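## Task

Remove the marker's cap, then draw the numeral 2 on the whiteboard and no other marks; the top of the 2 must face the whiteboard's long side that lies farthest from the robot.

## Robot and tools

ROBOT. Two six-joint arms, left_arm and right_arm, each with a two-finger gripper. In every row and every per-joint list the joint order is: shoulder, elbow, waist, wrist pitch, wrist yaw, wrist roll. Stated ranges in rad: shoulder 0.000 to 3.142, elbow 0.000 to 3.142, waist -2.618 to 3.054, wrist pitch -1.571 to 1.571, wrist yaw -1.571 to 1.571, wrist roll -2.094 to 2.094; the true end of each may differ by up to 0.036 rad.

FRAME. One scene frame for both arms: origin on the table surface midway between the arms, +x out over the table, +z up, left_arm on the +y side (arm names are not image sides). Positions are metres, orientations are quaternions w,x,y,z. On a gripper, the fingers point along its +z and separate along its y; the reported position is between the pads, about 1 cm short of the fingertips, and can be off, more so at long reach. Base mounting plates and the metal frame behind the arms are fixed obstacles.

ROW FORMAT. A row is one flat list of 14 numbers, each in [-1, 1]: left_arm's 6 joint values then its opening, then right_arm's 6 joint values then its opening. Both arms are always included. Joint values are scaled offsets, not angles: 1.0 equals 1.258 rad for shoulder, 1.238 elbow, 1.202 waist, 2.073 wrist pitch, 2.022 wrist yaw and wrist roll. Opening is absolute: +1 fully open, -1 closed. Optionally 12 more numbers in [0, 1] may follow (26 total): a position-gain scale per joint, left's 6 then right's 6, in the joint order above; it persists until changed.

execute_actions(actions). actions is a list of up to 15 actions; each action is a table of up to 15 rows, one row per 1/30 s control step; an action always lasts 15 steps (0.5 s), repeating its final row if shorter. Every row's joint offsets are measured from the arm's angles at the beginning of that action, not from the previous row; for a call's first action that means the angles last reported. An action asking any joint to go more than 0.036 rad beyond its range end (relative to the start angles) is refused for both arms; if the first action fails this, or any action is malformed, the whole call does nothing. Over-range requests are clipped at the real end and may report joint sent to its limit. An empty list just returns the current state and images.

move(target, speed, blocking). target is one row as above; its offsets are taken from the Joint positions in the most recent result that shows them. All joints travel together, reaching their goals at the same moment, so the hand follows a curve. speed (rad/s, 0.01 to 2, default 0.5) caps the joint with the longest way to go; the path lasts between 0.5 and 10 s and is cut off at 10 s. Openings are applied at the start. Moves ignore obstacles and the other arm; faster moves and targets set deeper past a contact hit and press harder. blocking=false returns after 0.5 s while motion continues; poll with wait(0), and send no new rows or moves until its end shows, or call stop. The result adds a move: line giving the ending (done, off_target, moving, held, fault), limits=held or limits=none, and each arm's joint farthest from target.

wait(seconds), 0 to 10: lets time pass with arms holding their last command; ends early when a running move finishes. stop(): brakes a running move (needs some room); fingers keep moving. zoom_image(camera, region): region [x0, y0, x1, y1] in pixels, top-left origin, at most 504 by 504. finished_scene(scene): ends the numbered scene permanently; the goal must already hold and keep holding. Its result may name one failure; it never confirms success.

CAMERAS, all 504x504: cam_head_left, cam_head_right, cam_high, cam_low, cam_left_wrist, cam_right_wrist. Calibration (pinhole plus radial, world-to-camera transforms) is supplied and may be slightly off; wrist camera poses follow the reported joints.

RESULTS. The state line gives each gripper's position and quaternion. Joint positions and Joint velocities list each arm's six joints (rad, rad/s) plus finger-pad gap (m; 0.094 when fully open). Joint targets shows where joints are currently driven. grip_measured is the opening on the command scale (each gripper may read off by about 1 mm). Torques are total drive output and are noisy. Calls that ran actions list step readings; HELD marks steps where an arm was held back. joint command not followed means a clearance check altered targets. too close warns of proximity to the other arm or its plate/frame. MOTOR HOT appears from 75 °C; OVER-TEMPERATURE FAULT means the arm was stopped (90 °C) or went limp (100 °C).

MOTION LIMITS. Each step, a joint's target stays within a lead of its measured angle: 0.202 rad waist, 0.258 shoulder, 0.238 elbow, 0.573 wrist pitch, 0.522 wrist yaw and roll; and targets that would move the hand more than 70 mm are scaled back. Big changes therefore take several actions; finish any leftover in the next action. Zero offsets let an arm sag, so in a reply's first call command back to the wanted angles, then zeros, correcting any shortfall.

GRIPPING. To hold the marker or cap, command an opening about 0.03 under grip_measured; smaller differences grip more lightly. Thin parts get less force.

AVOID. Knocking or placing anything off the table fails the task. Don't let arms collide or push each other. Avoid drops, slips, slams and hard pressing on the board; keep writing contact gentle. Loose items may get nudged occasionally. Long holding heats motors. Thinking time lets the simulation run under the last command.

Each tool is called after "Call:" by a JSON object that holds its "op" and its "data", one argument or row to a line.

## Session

Call:
{"op": "execute_actions", "data": {
  "actions": []
}}

Scene clock: 0.00 s.
left_arm: end_effector_position=(+0.2532, +0.2909, +0.2530) grip_measured=+1.000 end_effector_quat_wxyz=(+0.208, +0.112, +0.929, -0.284) | right_arm: end_effector_position=(+0.4256, -0.3197, +0.1973) grip_measured=+1.000 end_effector_quat_wxyz=(+0.382, -0.094, +0.918, +0.042)
Joint names: [shoulder, elbow, waist, wrist pitch, wrist yaw, wrist roll]
Joint positions: left_arm=[ 1.063  0.523  0.459 -0.662  0.532  0.769  0.094] | right_arm=[ 1.517  0.548 -0.503  0.452 -0.259 -0.53   0.094]
Joint velocities: left_arm=[-0.012 -0.002 -0.007  0.037 -0.066 -0.037  0.   ] | right_arm=[-0.017  0.032 -0.007  0.095  0.007  0.022  0.   ]
Joint torques (N m, as the arm reports them, + toward a larger angle): no reading
Motor temperatures (°C, as the motors report them): left_arm=[27 26 23 23 24 26] | right_arm=[27 24 26 28 23 25]
Joint targets: left_arm=[1.059 0.528 0.457 -0.664 0.543 0.772] | right_arm=[1.506 0.556 -0.500 0.463 -0.270 -0.530]
Joint stiffness scale: left_arm=[1. 1. 1. 1. 1. 1.] | right_arm=[1. 1. 1. 1. 1. 1.]
camera_calibration (this result's frames):
cam_left_wrist: T_world_to_cam=[[-0.102743, -0.843838, 0.52667, 0.138238], [-0.917052, 0.285449, 0.27845, 0.101014], [-0.385304, -0.454375, -0.803171, 0.534151], [0, 0, 0, 1]] pos_world=[0.312649, 0.330521, 0.328082]
cam_right_wrist: T_world_to_cam=[[0.210526, -0.977353, 0.0214661, -0.404175], [-0.966853, -0.211409, -0.143186, 0.389451], [0.144482, 0.00938987, -0.989463, 0.245007], [0, 0, 0, 1]] pos_world=[0.426232, -0.314988, 0.306866]

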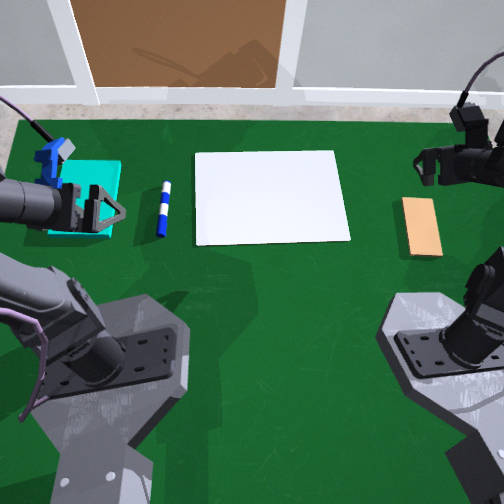

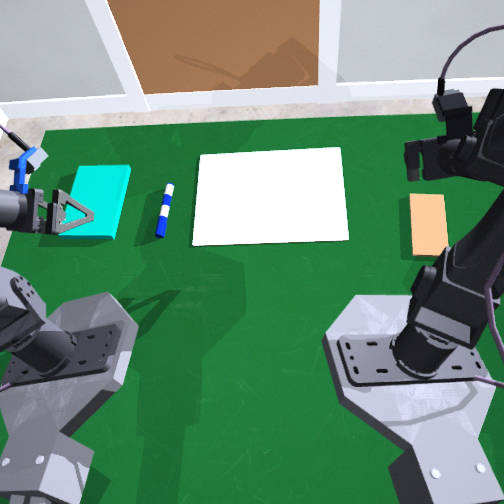

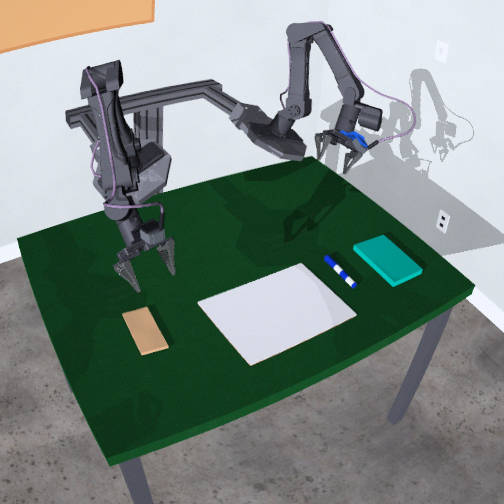

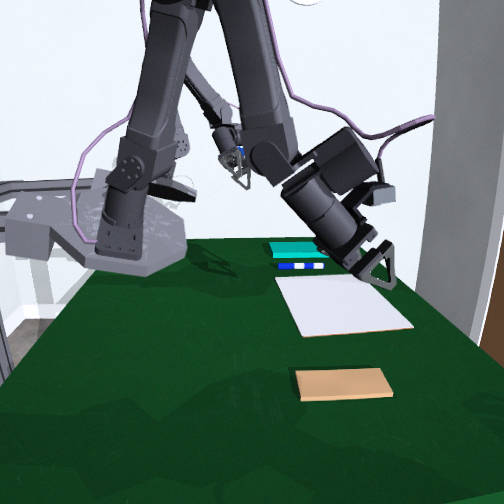

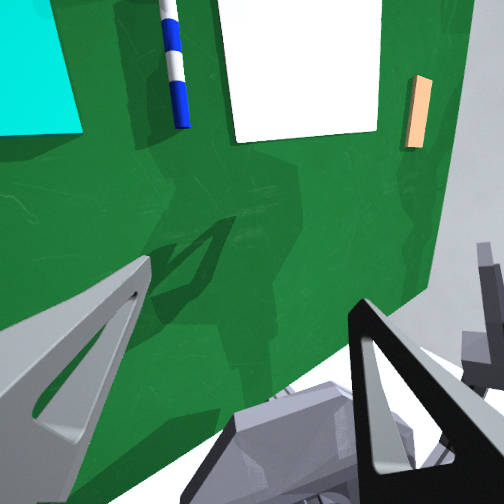

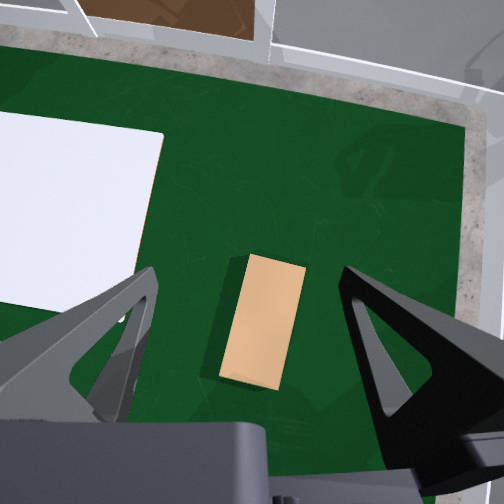

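Call:
{"op": "zoom_image", "data": {
  "camera": "cam_head_left",
  "region": [120,140,360,260]
}}

Call:
{"op": "zoom_image", "data": {
  "camera": "cam_high",
  "region": [300,230,400,310]
}}

Region (120, 140, 360, 260) of cam_head_left's 504x504 image, scaled by 2.100, with more detail than that image has.

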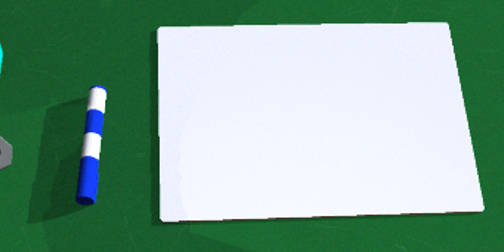

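Region (300, 230, 400, 310) of cam_high's 504x504 image, scaled by 5.040, with more detail than that image has; it fills the top 403 rows of this view, and the rest is white.

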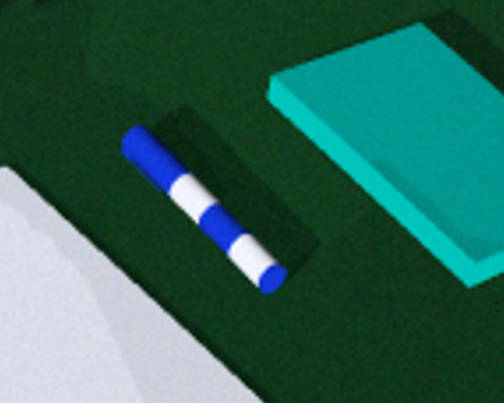

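Call:
{"op": "move", "data": {
  "target": [0.75,0.9,-0.515,-0.185,-0.428,-0.415,0.2,0,0,0,0,0,0,1],
  "speed": 0.8
}}

Scene clock: 4.80 s.
left_arm: end_effector_position=(+0.4398, +0.2748, +0.2301) grip_measured=+0.201 end_effector_quat_wxyz=(-0.031, +0.022, +0.999, -0.020) | right_arm: end_effector_position=(+0.4250, -0.3203, +0.1965) grip_measured=+1.000 end_effector_quat_wxyz=(+0.380, -0.093, +0.919, +0.041)
Joint names: [shoulder, elbow, waist, wrist pitch, wrist yaw, wrist roll]
Joint positions: left_arm=[ 2.003  1.61  -0.155 -1.036 -0.327 -0.064  0.056] | right_arm=[ 1.517  0.548 -0.503  0.449 -0.254 -0.53   0.094]
Joint velocities: left_arm=[ 0.002 -0.012 -0.002 -0.007  0.051  0.022 -0.001] | right_arm=[-0.002  0.007 -0.002 -0.051  0.007  0.007  0.   ]
Joint torques (N m, as the arm reports them, + toward a larger angle): left_arm=[-9.25  7.7  -3.72  0.15  0.06 -0.01] | right_arm=[-7.09  4.33  1.    1.13 -0.27  0.02]
Motor temperatures (°C, as the motors report them): left_arm=[27 27 23 23 24 26] | right_arm=[28 24 26 28 23 25]
Joint targets: left_arm=[2.007 1.638 -0.159 -1.046 -0.334 -0.070] | right_arm=[1.517 0.548 -0.503 0.452 -0.259 -0.530]
Joint stiffness scale: left_arm=[1. 1. 1. 1. 1. 1.] | right_arm=[1. 1. 1. 1. 1. 1.]
move: off_target (left_arm); limits=none; left_arm: farthest joint: the elbow, 0.027 radians from its target (1.114 radians at the start); right_arm: farthest joint: the wrist yaw, 0.005 radians from its target (0.000 radians at the start)
camera_calibration (this result's frames):
cam_left_wrist: T_world_to_cam=[[0.176668, -0.983823, -0.0296825, 0.199505], [-0.678613, -0.143593, 0.720323, 0.194495], [-0.712932, -0.107115, -0.693003, 0.603657], [0, 0, 0, 1]] pos_world=[0.527108, 0.288867, 0.284159]
cam_right_wrist: T_world_to_cam=[[0.208119, -0.977832, 0.0230536, -0.404028], [-0.968, -0.209291, -0.13847, 0.38888], [0.140225, 0.00650231, -0.990098, 0.245402], [0, 0, 0, 1]] pos_world=[0.42611, -0.315278, 0.306135]

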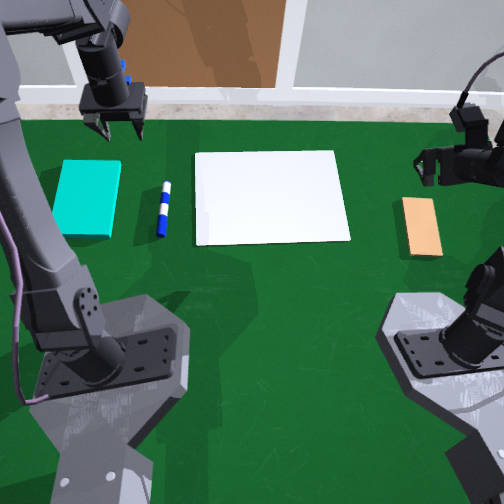

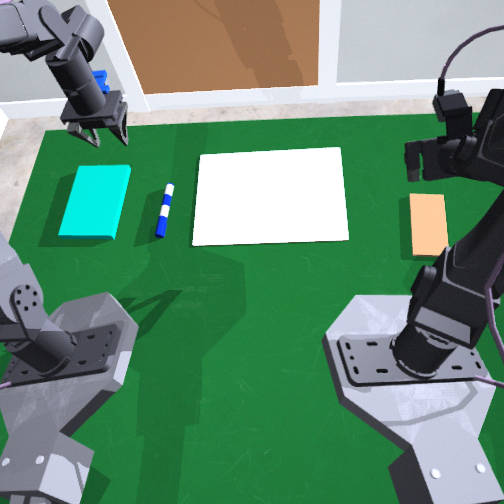

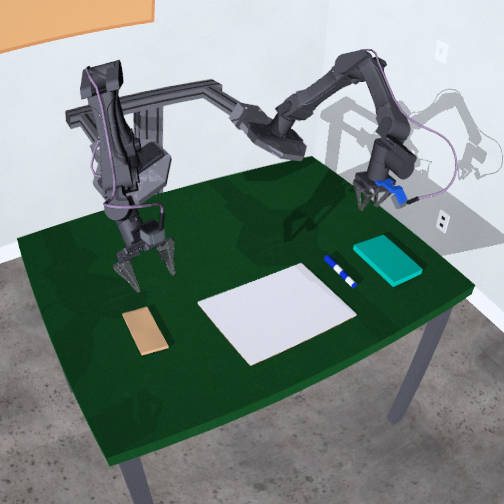

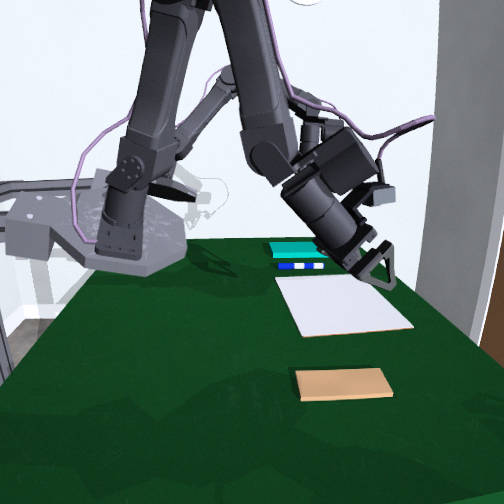

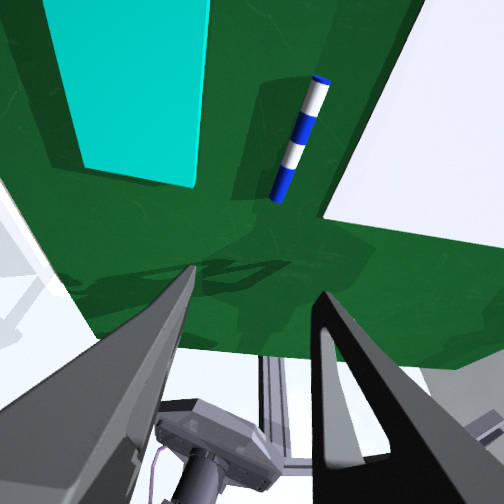

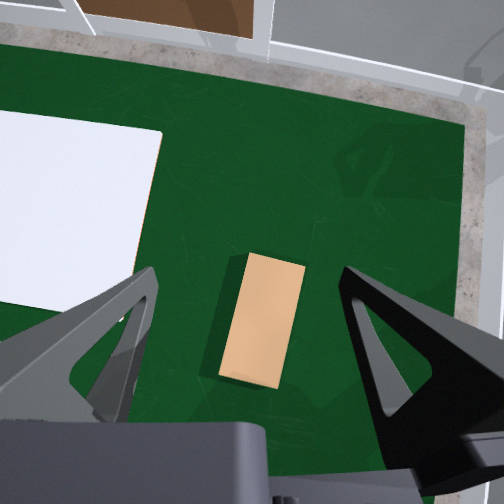

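Call:
{"op": "move", "data": {
  "target": [0.428,0.288,-0.008,-0.004,-0.004,-0.003,0.2,0,0,0,0,0,0,1],
  "speed": 0.6
}}

Scene clock: 6.67 s.
left_arm: end_effector_position=(+0.4474, +0.2195, +0.0896) grip_measured=+0.201 end_effector_quat_wxyz=(-0.133, +0.059, +0.989, -0.011) | right_arm: end_effector_position=(+0.4244, -0.3209, +0.1959) grip_measured=+1.000 end_effector_quat_wxyz=(+0.378, -0.092, +0.920, +0.039)
Joint names: [shoulder, elbow, waist, wrist pitch, wrist yaw, wrist roll]
Joint positions: left_arm=[ 2.548  1.943 -0.155 -1.042 -0.329 -0.064  0.056] | right_arm=[ 1.517  0.548 -0.503  0.447 -0.249 -0.53   0.094]
Joint velocities: left_arm=[-0.007 -0.012 -0.007 -0.007 -0.066 -0.007  0.   ] | right_arm=[-0.007  0.002 -0.017 -0.081 -0.022 -0.007  0.   ]
Joint torques (N m, as the arm reports them, + toward a larger angle): left_arm=[-11.63   6.61  -5.01  -0.23   0.05  -0.04] | right_arm=[-7.11  4.25  1.01  1.13 -0.26  0.02]
Motor temperatures (°C, as the motors report them): left_arm=[28 27 23 23 24 26] | right_arm=[28 24 26 28 23 25]
Joint targets: left_arm=[2.542 1.967 -0.165 -1.045 -0.335 -0.070] | right_arm=[1.517 0.548 -0.503 0.450 -0.254 -0.530]
Joint stiffness scale: left_arm=[1. 1. 1. 1. 1. 1.] | right_arm=[1. 1. 1. 1. 1. 1.]
move: off_target (left_arm); limits=none; left_arm: farthest joint: the elbow, 0.023 radians from its target (0.356 radians at the start); right_arm: farthest joint: the wrist yaw, 0.005 radians from its target (0.000 radians at the start)
camera_calibration (this result's frames):
cam_left_wrist: T_world_to_cam=[[0.0878878, -0.99326, -0.0755656, 0.18554], [-0.531061, -0.1109, 0.840045, 0.208986], [-0.842763, -0.0336998, -0.537228, 0.533874], [0, 0, 0, 1]] pos_world=[0.544607, 0.225457, 0.125275]
cam_right_wrist: T_world_to_cam=[[0.205656, -0.978309, 0.0248617, -0.403948], [-0.969085, -0.207124, -0.134065, 0.388426], [0.136306, 0.0034781, -0.990661, 0.245638], [0, 0, 0, 1]] pos_world=[0.42601, -0.315588, 0.305461]

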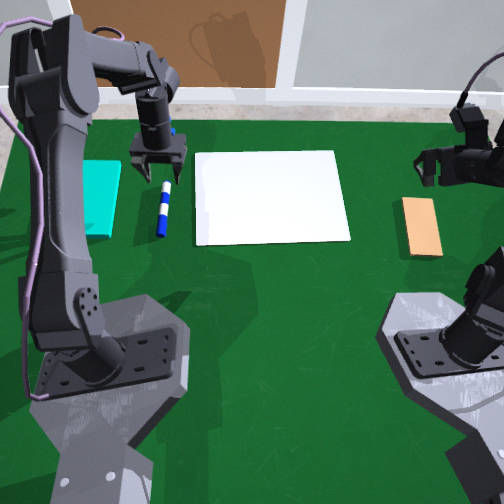

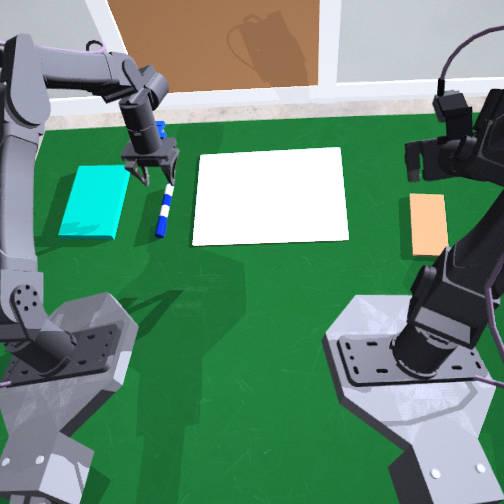

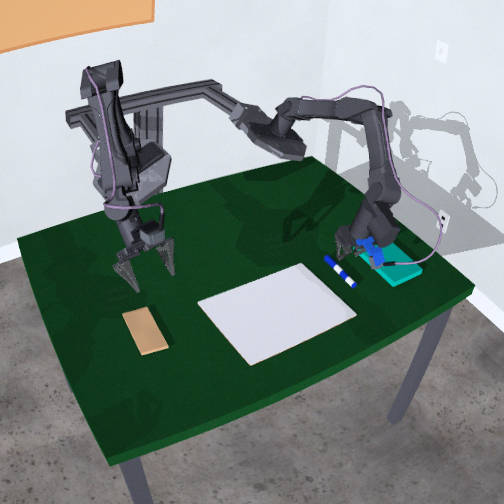

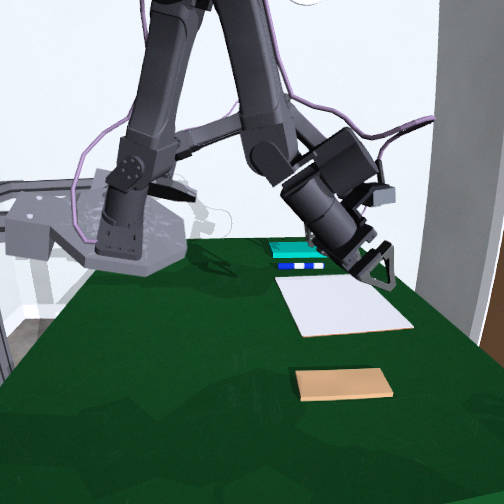

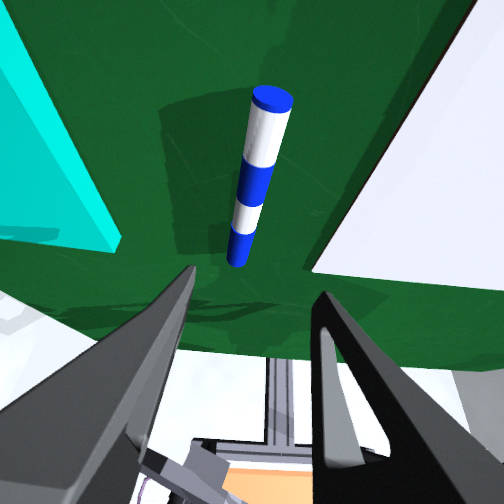

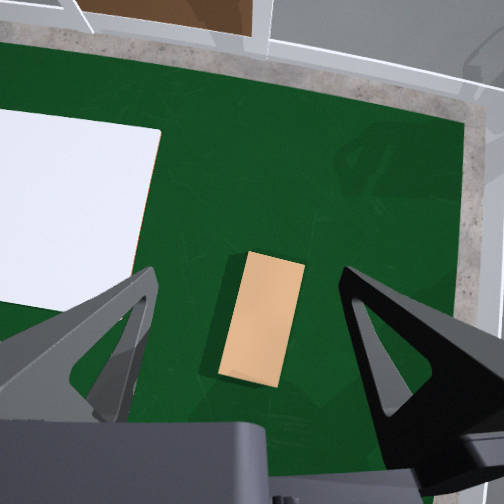

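Call:
{"op": "move", "data": {
  "target": [0.140,0.085,0.048,0.056,-0.004,-0.003,0.2,0,0,0,0,0,0,1],
  "speed": 0.3
}}

Scene clock: 8.07 s.
left_arm: end_effector_position=(+0.4458, +0.2242, +0.0208) grip_measured=+0.201 end_effector_quat_wxyz=(-0.138, +0.028, +0.990, -0.008) | right_arm: end_effector_position=(+0.4238, -0.3214, +0.1952) grip_measured=+1.000 end_effector_quat_wxyz=(+0.376, -0.091, +0.921, +0.038)
Joint names: [shoulder, elbow, waist, wrist pitch, wrist yaw, wrist roll]
Joint positions: left_arm=[ 2.72   2.021 -0.094 -0.937 -0.331 -0.064  0.056] | right_arm=[ 1.517  0.548 -0.503  0.444 -0.245 -0.53   0.094]
Joint velocities: left_arm=[ 0.002 -0.012  0.002  0.051  0.022 -0.037 -0.   ] | right_arm=[-0.007  0.017 -0.007 -0.022 -0.037 -0.007  0.   ]
Joint torques (N m, as the arm reports them, + toward a larger angle): left_arm=[-11.18   6.57  -4.67  -0.08   0.02  -0.05] | right_arm=[-7.09  4.28  1.01  1.12 -0.26  0.04]
Motor temperatures (°C, as the motors report them): left_arm=[28 27 23 23 24 26] | right_arm=[28 24 26 28 23 25]
Joint targets: left_arm=[2.724 2.049 -0.097 -0.926 -0.337 -0.070] | right_arm=[1.517 0.548 -0.503 0.447 -0.250 -0.530]
Joint stiffness scale: left_arm=[1. 1. 1. 1. 1. 1.] | right_arm=[1. 1. 1. 1. 1. 1.]
move: off_target (left_arm); limits=none; left_arm: farthest joint: the elbow, 0.027 radians from its target (0.105 radians at the start); right_arm: farthest joint: the wrist yaw, 0.004 radians from its target (0.000 radians at the start)
camera_calibration (this result's frames):
cam_left_wrist: T_world_to_cam=[[0.145892, -0.984999, -0.0921585, 0.157711], [-0.514669, -0.155125, 0.843239, 0.268973], [-0.844886, -0.0755912, -0.529579, 0.505881], [0, 0, 0, 1]] pos_world=[0.542835, 0.23531, 0.0556297]
cam_right_wrist: T_world_to_cam=[[0.203502, -0.978723, 0.0262535, -0.403792], [-0.970113, -0.205186, -0.129538, 0.387818], [0.132169, 0.00089235, -0.991227, 0.246078], [0, 0, 0, 1]] pos_world=[0.425876, -0.315845, 0.304758]

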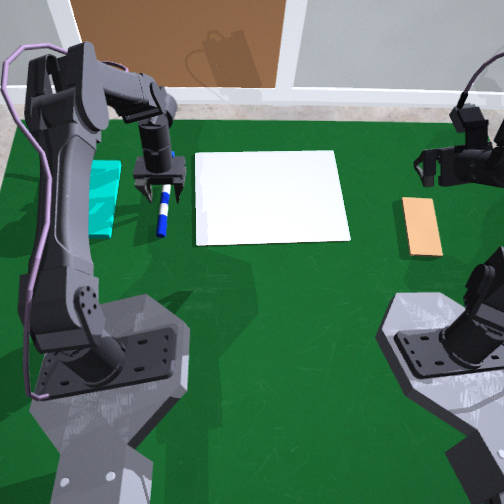

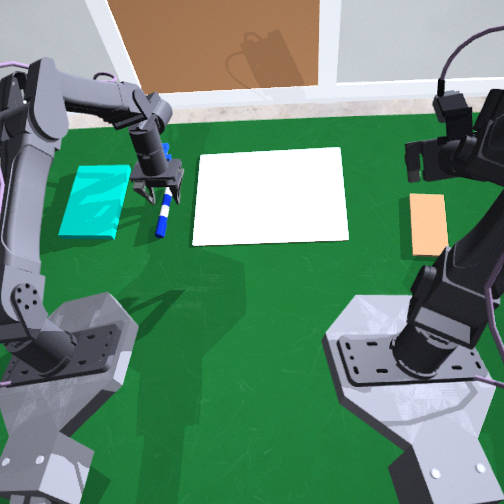

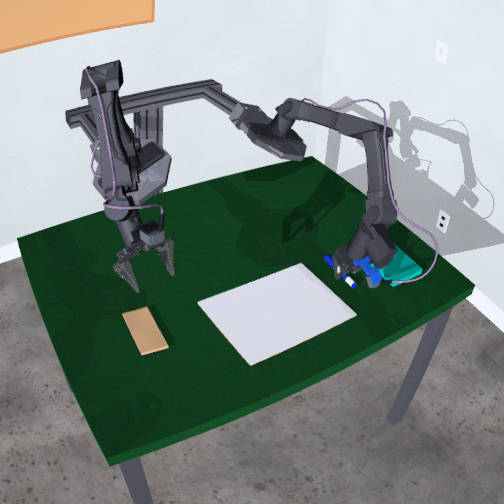

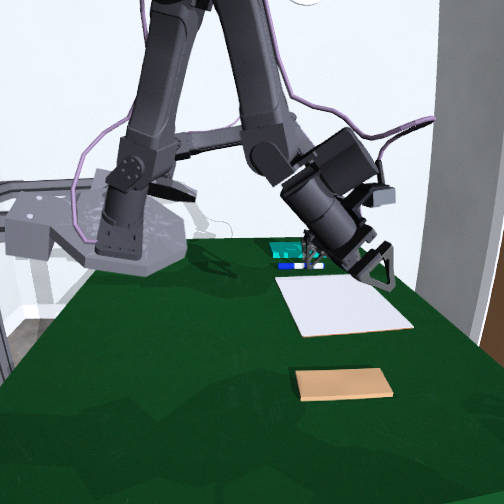

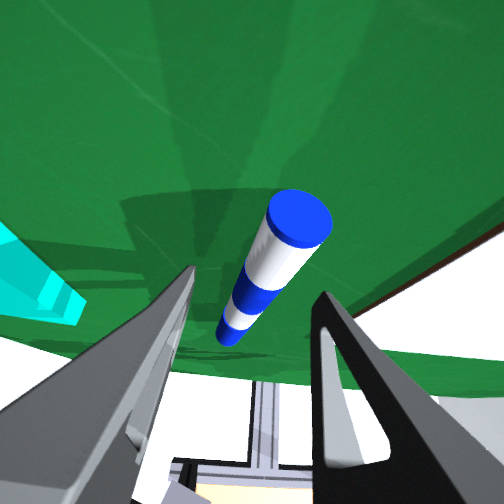

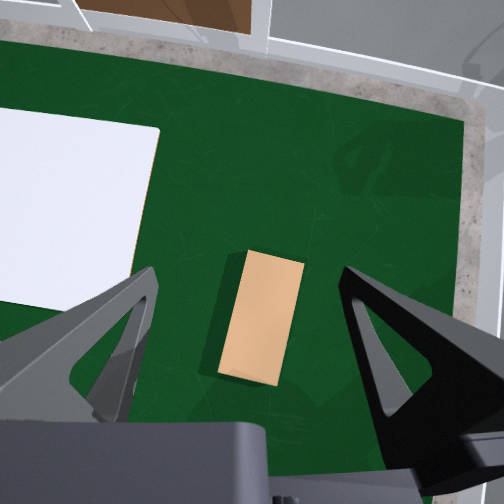

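Call:
{"op": "move", "data": {
  "target": [0.024,0.02,0,0,0,0,0.2,0,0,0,0,0,0,1],
  "speed": 0.15
}}

Call:
{"op": "execute_actions", "data": {
  "actions": [
    [[0.01,0.02,0,0,0,0,-0.3,0,0,0,0,0,0,1]],
    [[0,0,0,0,0,0,-0.74,0,0,0,0,0,0,1]],
    [[0,0,0,0,0,0,-0.74,0,0,0,0,0,0,1]]
  ]
}}

Scene clock: 9.50 s.
left_arm: end_effector_position=(+0.4402, +0.2223, +0.0150) grip_measured=+0.201 end_effector_quat_wxyz=(-0.145, +0.032, +0.989, -0.006) | right_arm: end_effector_position=(+0.4232, -0.3220, +0.1945) grip_measured=+1.000 end_effector_quat_wxyz=(+0.374, -0.090, +0.922, +0.037)
Joint names: [shoulder, elbow, waist, wrist pitch, wrist yaw, wrist roll]
Joint positions: left_arm=[ 2.737  2.021 -0.094 -0.937 -0.333 -0.064  0.056] | right_arm=[ 1.517  0.548 -0.503  0.442 -0.24  -0.53   0.094]
Joint velocities: left_arm=[-0.007  0.002 -0.012 -0.066 -0.022 -0.007  0.   ] | right_arm=[-0.007  0.012 -0.022 -0.037 -0.081 -0.022  0.   ]
Joint torques (N m, as the arm reports them, + toward a larger angle): left_arm=[-10.32   6.33  -4.29  -0.28   0.13   0.  ] | right_arm=[-7.06  4.26  1.08  1.11 -0.25  0.01]
Motor temperatures (°C, as the motors report them): left_arm=[29 27 23 23 24 26] | right_arm=[28 24 26 29 23 25]
Joint targets: left_arm=[2.750 2.046 -0.094 -0.936 -0.331 -0.064] | right_arm=[1.517 0.548 -0.503 0.444 -0.245 -0.530]
Joint stiffness scale: left_arm=[1. 1. 1. 1. 1. 1.] | right_arm=[1. 1. 1. 1. 1. 1.]
move: off_target (left_arm); limits=none; left_arm: farthest joint: the elbow, 0.024 radians from its target (0.024 radians at the start); right_arm: farthest joint: the wrist yaw, 0.005 radians from its target (0.000 radians at the start)
camera_calibration (this result's frames):
cam_left_wrist: T_world_to_cam=[[0.137778, -0.985763, -0.096379, 0.159939], [-0.502713, -0.15344, 0.850727, 0.264907], [-0.853403, -0.0687608, -0.516696, 0.499914], [0, 0, 0, 1]] pos_world=[0.537764, 0.232683, 0.0483554]
cam_right_wrist: T_world_to_cam=[[0.201141, -0.979165, 0.0278972, -0.403664], [-0.971179, -0.203057, -0.124816, 0.387225], [0.12788, -0.00198759, -0.991788, 0.246461], [0, 0, 0, 1]] pos_world=[0.425741, -0.316135, 0.30403]

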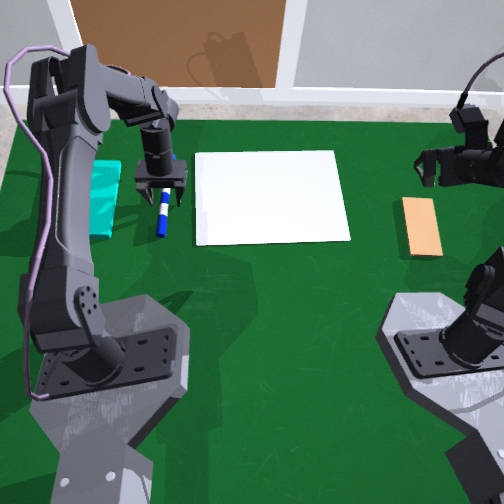

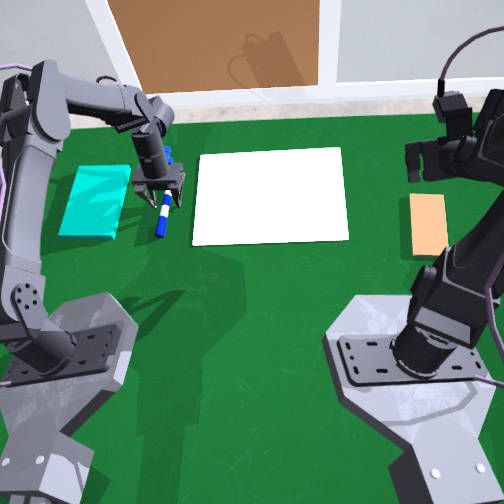

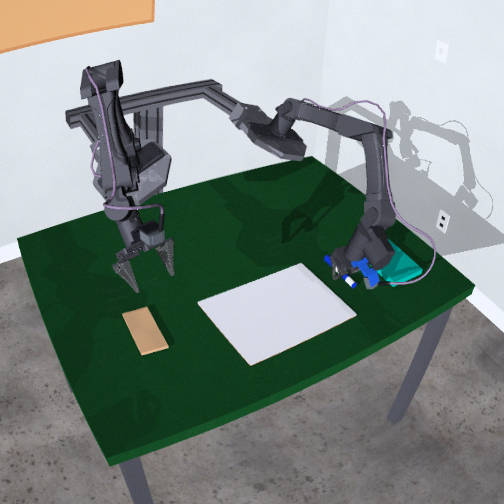

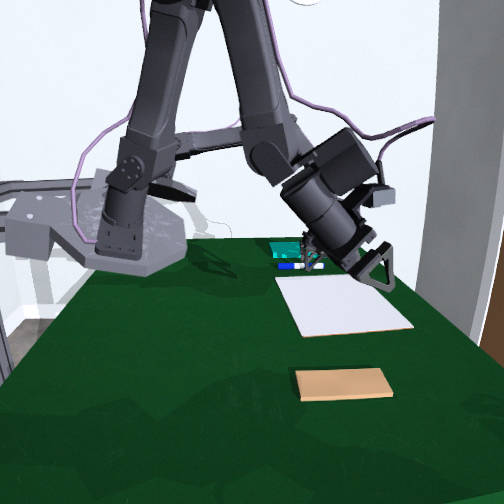

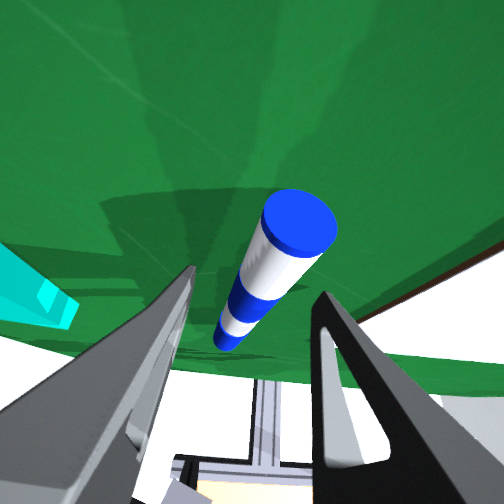

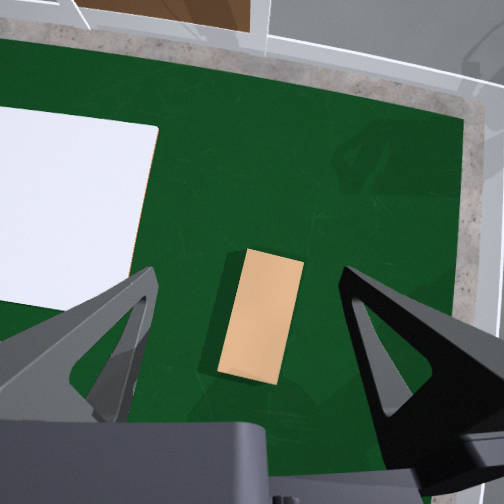

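Scene clock: 11.00 s.
left_arm: end_effector_position=(+0.4402, +0.2223, +0.0150) grip_measured=-0.649 end_effector_quat_wxyz=(-0.145, +0.032, +0.989, -0.006) | right_arm: end_effector_position=(+0.4215, -0.3235, +0.1926) grip_measured=+1.000 end_effector_quat_wxyz=(+0.369, -0.088, +0.925, +0.033)
Joint names: [shoulder, elbow, waist, wrist pitch, wrist yaw, wrist roll]
Joint positions: left_arm=[ 2.737  2.021 -0.094 -0.937 -0.333 -0.064  0.017] | right_arm=[ 1.517  0.548 -0.503  0.434 -0.227 -0.53   0.094]
Joint velocities: left_arm=[ 0.012 -0.002 -0.002  0.022 -0.066  0.007  0.   ] | right_arm=[ 0.012 -0.012  0.027 -0.11  -0.022 -0.007  0.   ]
Joint torques (N m, as the arm reports them, + toward a larger angle): left_arm=[-11.34   4.6   -4.32  -0.27   0.1    0.03] | right_arm=[-7.06  4.24  1.01  1.1  -0.25  0.02]
Motor temperatures (°C, as the motors report them): left_arm=[29 27 23 23 24 26] | right_arm=[28 24 26 29 23 25]
Joint targets: left_arm=[2.737 2.021 -0.094 -0.937 -0.333 -0.064] | right_arm=[1.517 0.548 -0.503 0.437 -0.231 -0.530]
Joint stiffness scale: left_arm=[1. 1. 1. 1. 1. 1.] | right_arm=[1. 1. 1. 1. 1. 1.]
Step readings (joint positions; steps 1 to 15: 1st action; 16 to 30: 2nd action; 31 to 45: 3rd action):
0: left_arm=[2.737 2.021 -0.094 -0.937 -0.333 -0.064] | right_arm=[1.517 0.548 -0.503 0.442 -0.240 -0.530]
1: left_arm=[2.737 2.021 -0.094 -0.937 -0.333 -0.064] | right_arm=[1.517 0.548 -0.503 0.442 -0.239 -0.530]
2: left_arm=[2.737 2.021 -0.094 -0.937 -0.333 -0.064] | right_arm=[1.517 0.548 -0.503 0.441 -0.239 -0.530]
4: left_arm=[2.737 2.021 -0.094 -0.937 -0.333 -0.064] | right_arm=[1.517 0.548 -0.503 0.440 -0.237 -0.530]
8: left_arm=[2.737 2.021 -0.094 -0.937 -0.333 -0.064] | right_arm=[1.517 0.548 -0.503 0.440 -0.236 -0.530]
15: left_arm=[2.737 2.021 -0.094 -0.937 -0.333 -0.064] | right_arm=[1.517 0.548 -0.503 0.439 -0.235 -0.530]
16: left_arm=[2.737 2.021 -0.094 -0.937 -0.333 -0.064] | right_arm=[1.517 0.548 -0.503 0.439 -0.235 -0.530]
17: left_arm=[2.737 2.021 -0.094 -0.937 -0.333 -0.064] | right_arm=[1.517 0.548 -0.503 0.439 -0.234 -0.530]
19: left_arm=[2.737 2.021 -0.094 -0.937 -0.333 -0.064] | right_arm=[1.517 0.548 -0.503 0.438 -0.233 -0.530]
23: left_arm=[2.737 2.021 -0.094 -0.937 -0.333 -0.064] | right_arm=[1.517 0.548 -0.503 0.437 -0.231 -0.530]
30: left_arm=[2.737 2.021 -0.094 -0.937 -0.333 -0.064] | right_arm=[1.517 0.548 -0.503 0.437 -0.231 -0.530]
31: left_arm=[2.737 2.021 -0.094 -0.937 -0.333 -0.064] | right_arm=[1.517 0.548 -0.503 0.436 -0.230 -0.530]
32: left_arm=[2.737 2.021 -0.094 -0.937 -0.333 -0.064] | right_arm=[1.517 0.548 -0.503 0.436 -0.230 -0.530]
34: left_arm=[2.737 2.021 -0.094 -0.937 -0.333 -0.064] | right_arm=[1.517 0.548 -0.503 0.435 -0.228 -0.530]
38: left_arm=[2.737 2.021 -0.094 -0.937 -0.333 -0.064] | right_arm=[1.517 0.548 -0.503 0.434 -0.227 -0.530]
45: Joint positions above
camera_calibration (this result's frames):
cam_left_wrist: T_world_to_cam=[[0.137778, -0.985763, -0.096379, 0.159939], [-0.502713, -0.15344, 0.850727, 0.264907], [-0.853403, -0.0687608, -0.516696, 0.499914], [0, 0, 0, 1]] pos_world=[0.537764, 0.232683, 0.0483554]
cam_right_wrist: T_world_to_cam=[[0.194878, -0.980293, 0.0323865, -0.403346], [-0.973917, -0.197312, -0.112044, 0.385573], [0.116226, -0.00970691, -0.993175, 0.24749], [0, 0, 0, 1]] pos_world=[0.425354, -0.316916, 0.302065]

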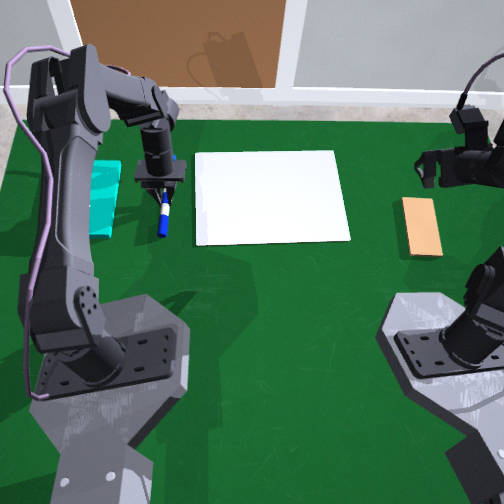

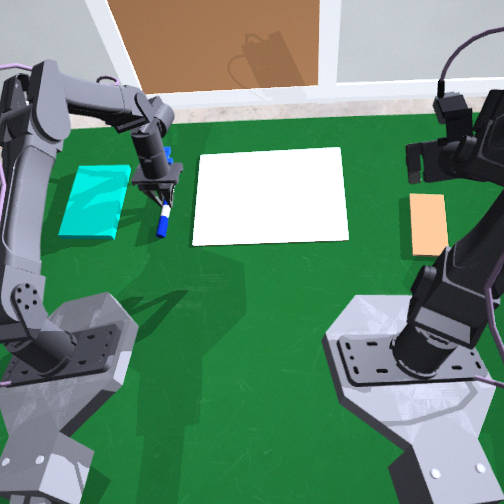

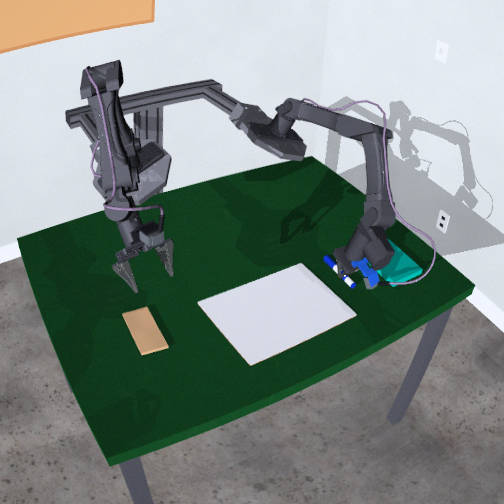

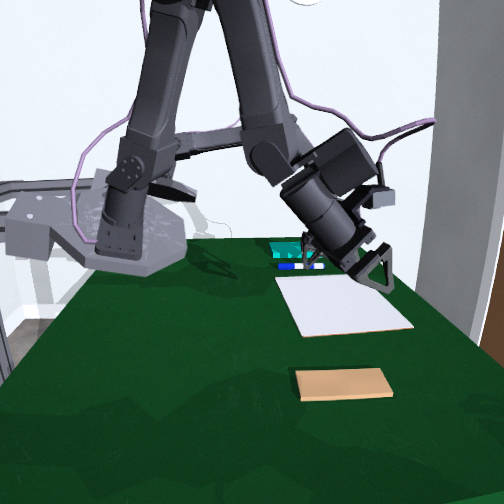

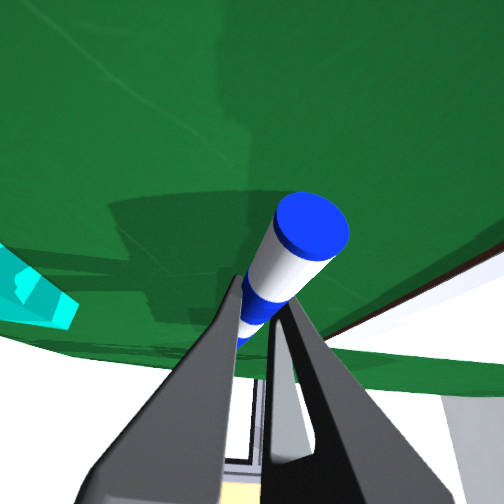

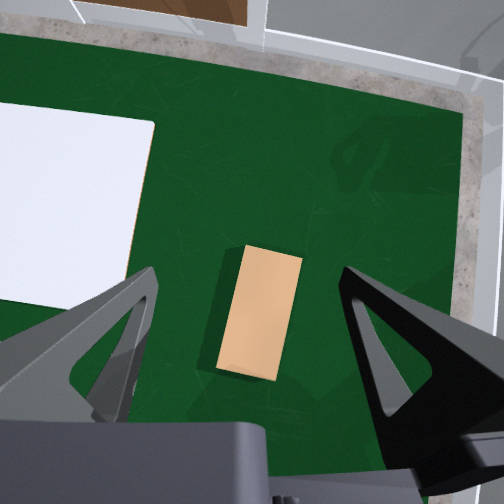

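Call:
{"op": "move", "data": {
  "target": [-0.427,-0.45,-0.288,0.134,0.082,-0.923,-0.74,0,0,0,0,0,0,1],
  "speed": 0.7
}}

Scene clock: 15.70 s.
left_arm: end_effector_position=(+0.4223, +0.0951, +0.1741) grip_measured=-0.648 end_effector_quat_wxyz=(+0.093, +0.701, -0.702, +0.085) | right_arm: end_effector_position=(+0.4209, -0.3240, +0.1920) grip_measured=+1.000 end_effector_quat_wxyz=(+0.367, -0.088, +0.926, +0.031)
Joint names: [shoulder, elbow, waist, wrist pitch, wrist yaw, wrist roll]
Joint positions: left_arm=[ 2.217  1.482 -0.429 -0.661 -0.173 -1.924  0.017] | right_arm=[ 1.517  0.548 -0.503  0.432 -0.222 -0.53   0.094]
Joint velocities: left_arm=[ 0.002  0.002 -0.017  0.022  0.022  0.007 -0.001] | right_arm=[-0.012 -0.012  0.002 -0.007 -0.022  0.051  0.   ]
Joint torques (N m, as the arm reports them, + toward a larger angle): left_arm=[-10.73   4.25  -4.93   0.51   0.29  -0.02] | right_arm=[-7.07  4.27  1.01  1.1  -0.25  0.02]
Motor temperatures (°C, as the motors report them): left_arm=[31 27 23 23 24 26] | right_arm=[28 24 26 29 23 25]
Joint targets: left_arm=[2.200 1.464 -0.440 -0.660 -0.167 -1.930] | right_arm=[1.517 0.548 -0.503 0.434 -0.227 -0.530]
Joint stiffness scale: left_arm=[1. 1. 1. 1. 1. 1.] | right_arm=[1. 1. 1. 1. 1. 1.]
move: done; limits=none; left_arm: farthest joint: the elbow, 0.018 radians from its target (0.558 radians at the start); right_arm: farthest joint: the wrist yaw, 0.005 radians from its target (0.000 radians at the start)
camera_calibration (this result's frames):
cam_left_wrist: T_world_to_cam=[[0.972842, 0.19758, -0.120584, -0.408621], [0.209006, -0.525941, 0.824441, -0.159506], [0.0994723, -0.827253, -0.552953, 0.234174], [0, 0, 0, 1]] pos_world=[0.407568, 0.190566, 0.211717]
cam_right_wrist: T_world_to_cam=[[0.192796, -0.980654, 0.0338618, -0.40322], [-0.974821, -0.195361, -0.107508, 0.38493], [0.112043, -0.0122821, -0.993627, 0.247909], [0, 0, 0, 1]] pos_world=[0.425201, -0.317175, 0.301366]

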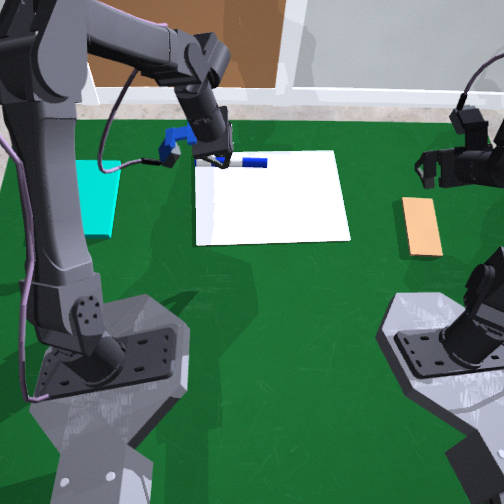

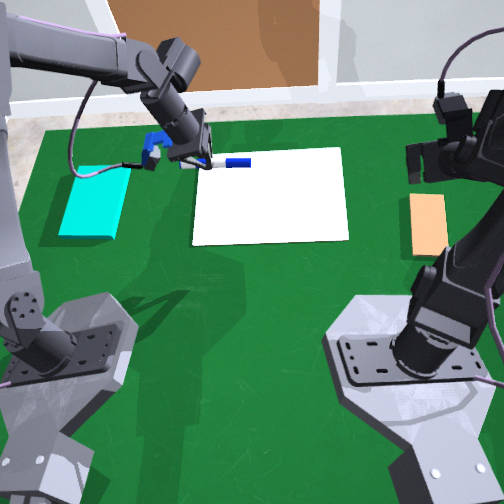

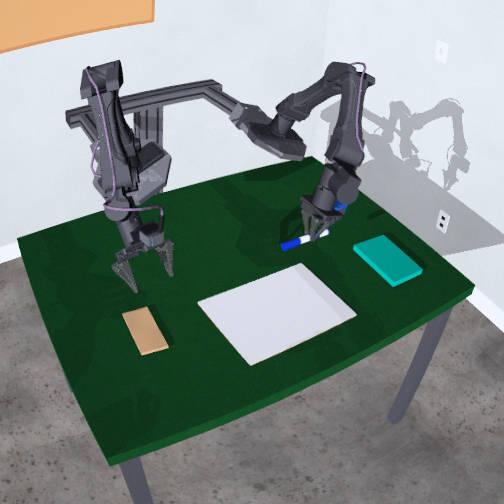

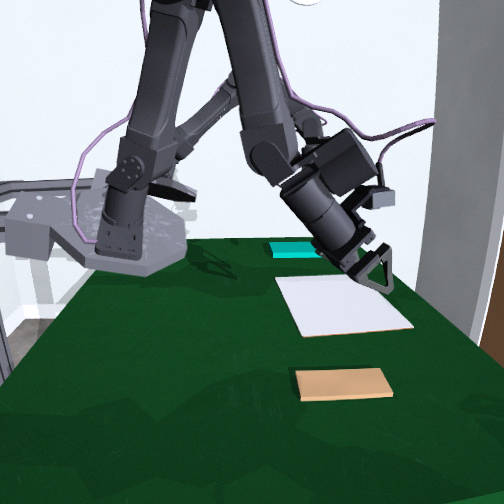

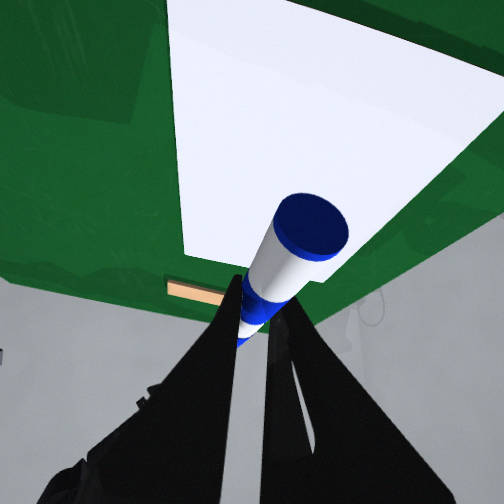

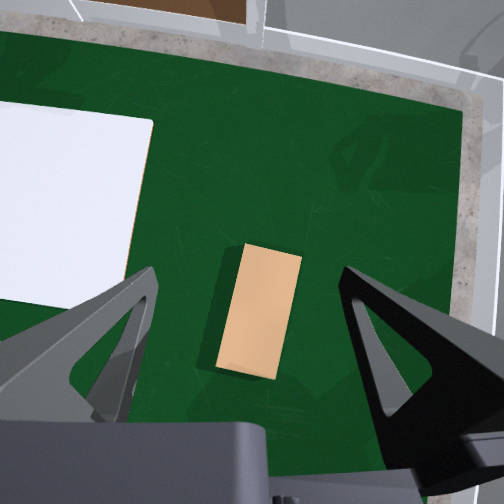

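Call:
{"op": "move", "data": {
  "target": [-0.012,-0.012,-0.008,0,0,0,-0.74,0.40,0.80,0.55,-0.474,0.153,0.95,0.4],
  "speed": 1.0
}}

Scene clock: 19.50 s.
left_arm: end_effector_position=(+0.4224, +0.0951, +0.1741) grip_measured=-0.648 end_effector_quat_wxyz=(+0.093, +0.701, -0.702, +0.085) | right_arm: end_effector_position=(+0.5045, -0.0882, +0.2216) grip_measured=+0.403 end_effector_quat_wxyz=(-0.006, +0.540, +0.815, +0.208)
Joint names: [shoulder, elbow, waist, wrist pitch, wrist yaw, wrist roll]
Joint positions: left_arm=[ 2.217  1.482 -0.429 -0.661 -0.173 -1.924  0.017] | right_arm=[ 2.013  1.505  0.147 -0.544  0.078  1.387  0.066]
Joint velocities: left_arm=[-0.012  0.002 -0.022  0.007 -0.051  0.037 -0.   ] | right_arm=[-0.007 -0.017 -0.002  0.007 -0.022 -0.037  0.001]
Joint torques (N m, as the arm reports them, + toward a larger angle): left_arm=[-10.58   4.43  -4.87   0.48   0.22   0.03] | right_arm=[-10.63   8.84   4.91   0.48  -0.07   0.04]
Motor temperatures (°C, as the motors report them): left_arm=[32 27 23 23 24 26] | right_arm=[29 24 26 29 23 25]
Joint targets: left_arm=[2.202 1.467 -0.439 -0.661 -0.173 -1.923] | right_arm=[2.020 1.538 0.158 -0.551 0.088 1.391]
Joint stiffness scale: left_arm=[1. 1. 1. 1. 1. 1.] | right_arm=[1. 1. 1. 1. 1. 1.]
move: off_target (right_arm); limits=none; left_arm: farthest joint: the shoulder, 0.015 radians from its target (0.015 radians at the start); right_arm: farthest joint: the elbow, 0.033 radians from its target (0.990 radians at the start)
camera_calibration (this result's frames):
cam_left_wrist: T_world_to_cam=[[0.972766, 0.198073, -0.120386, -0.408749], [0.209092, -0.525729, 0.824554, -0.159623], [0.100031, -0.827271, -0.552827, 0.233886], [0, 0, 0, 1]] pos_world=[0.407597, 0.190531, 0.211709]
cam_right_wrist: T_world_to_cam=[[-0.875939, -0.355773, -0.325816, 0.484923], [-0.471684, 0.489901, 0.733152, 0.136021], [-0.101219, 0.795878, -0.596936, 0.361881], [0, 0, 0, 1]] pos_world=[0.525551, -0.182127, 0.274291]

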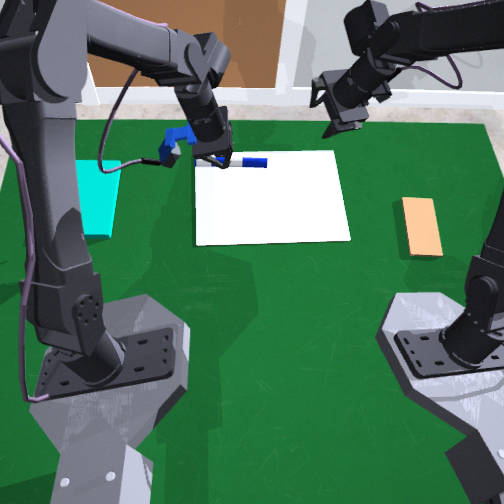

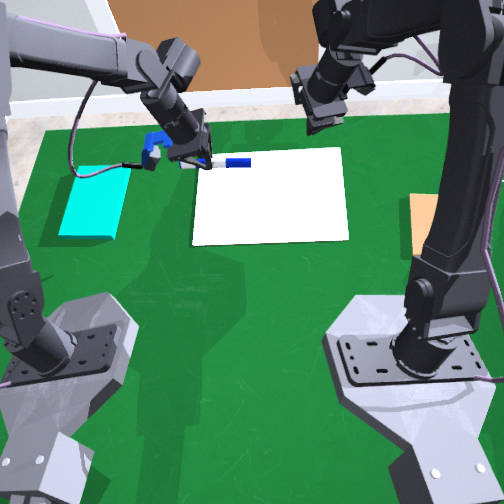

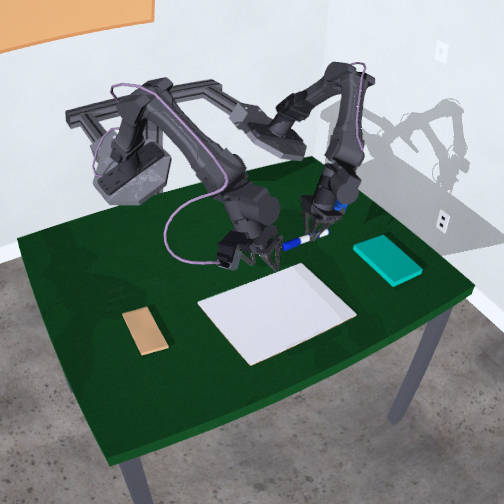

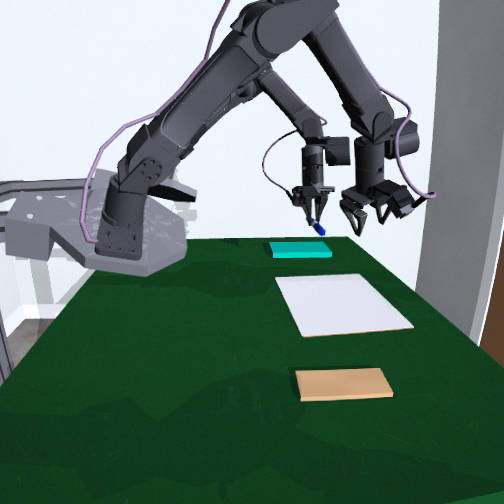

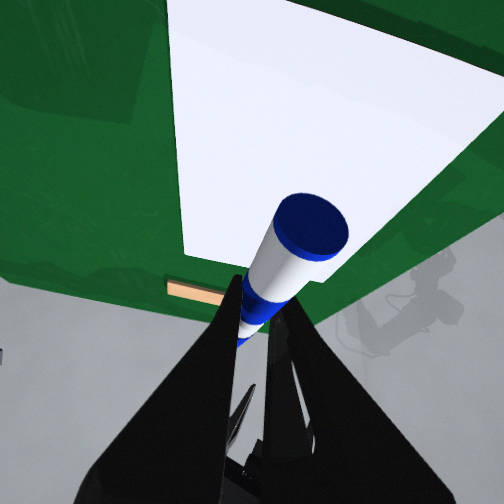

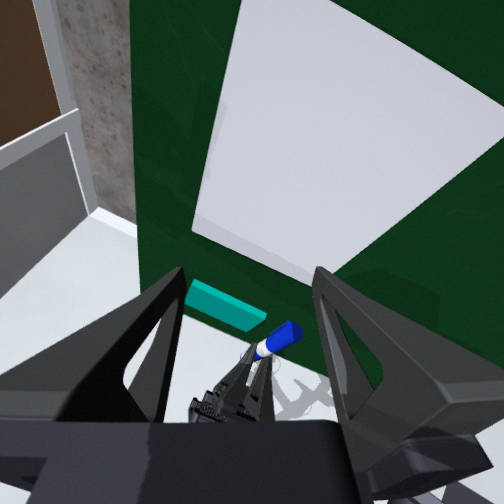

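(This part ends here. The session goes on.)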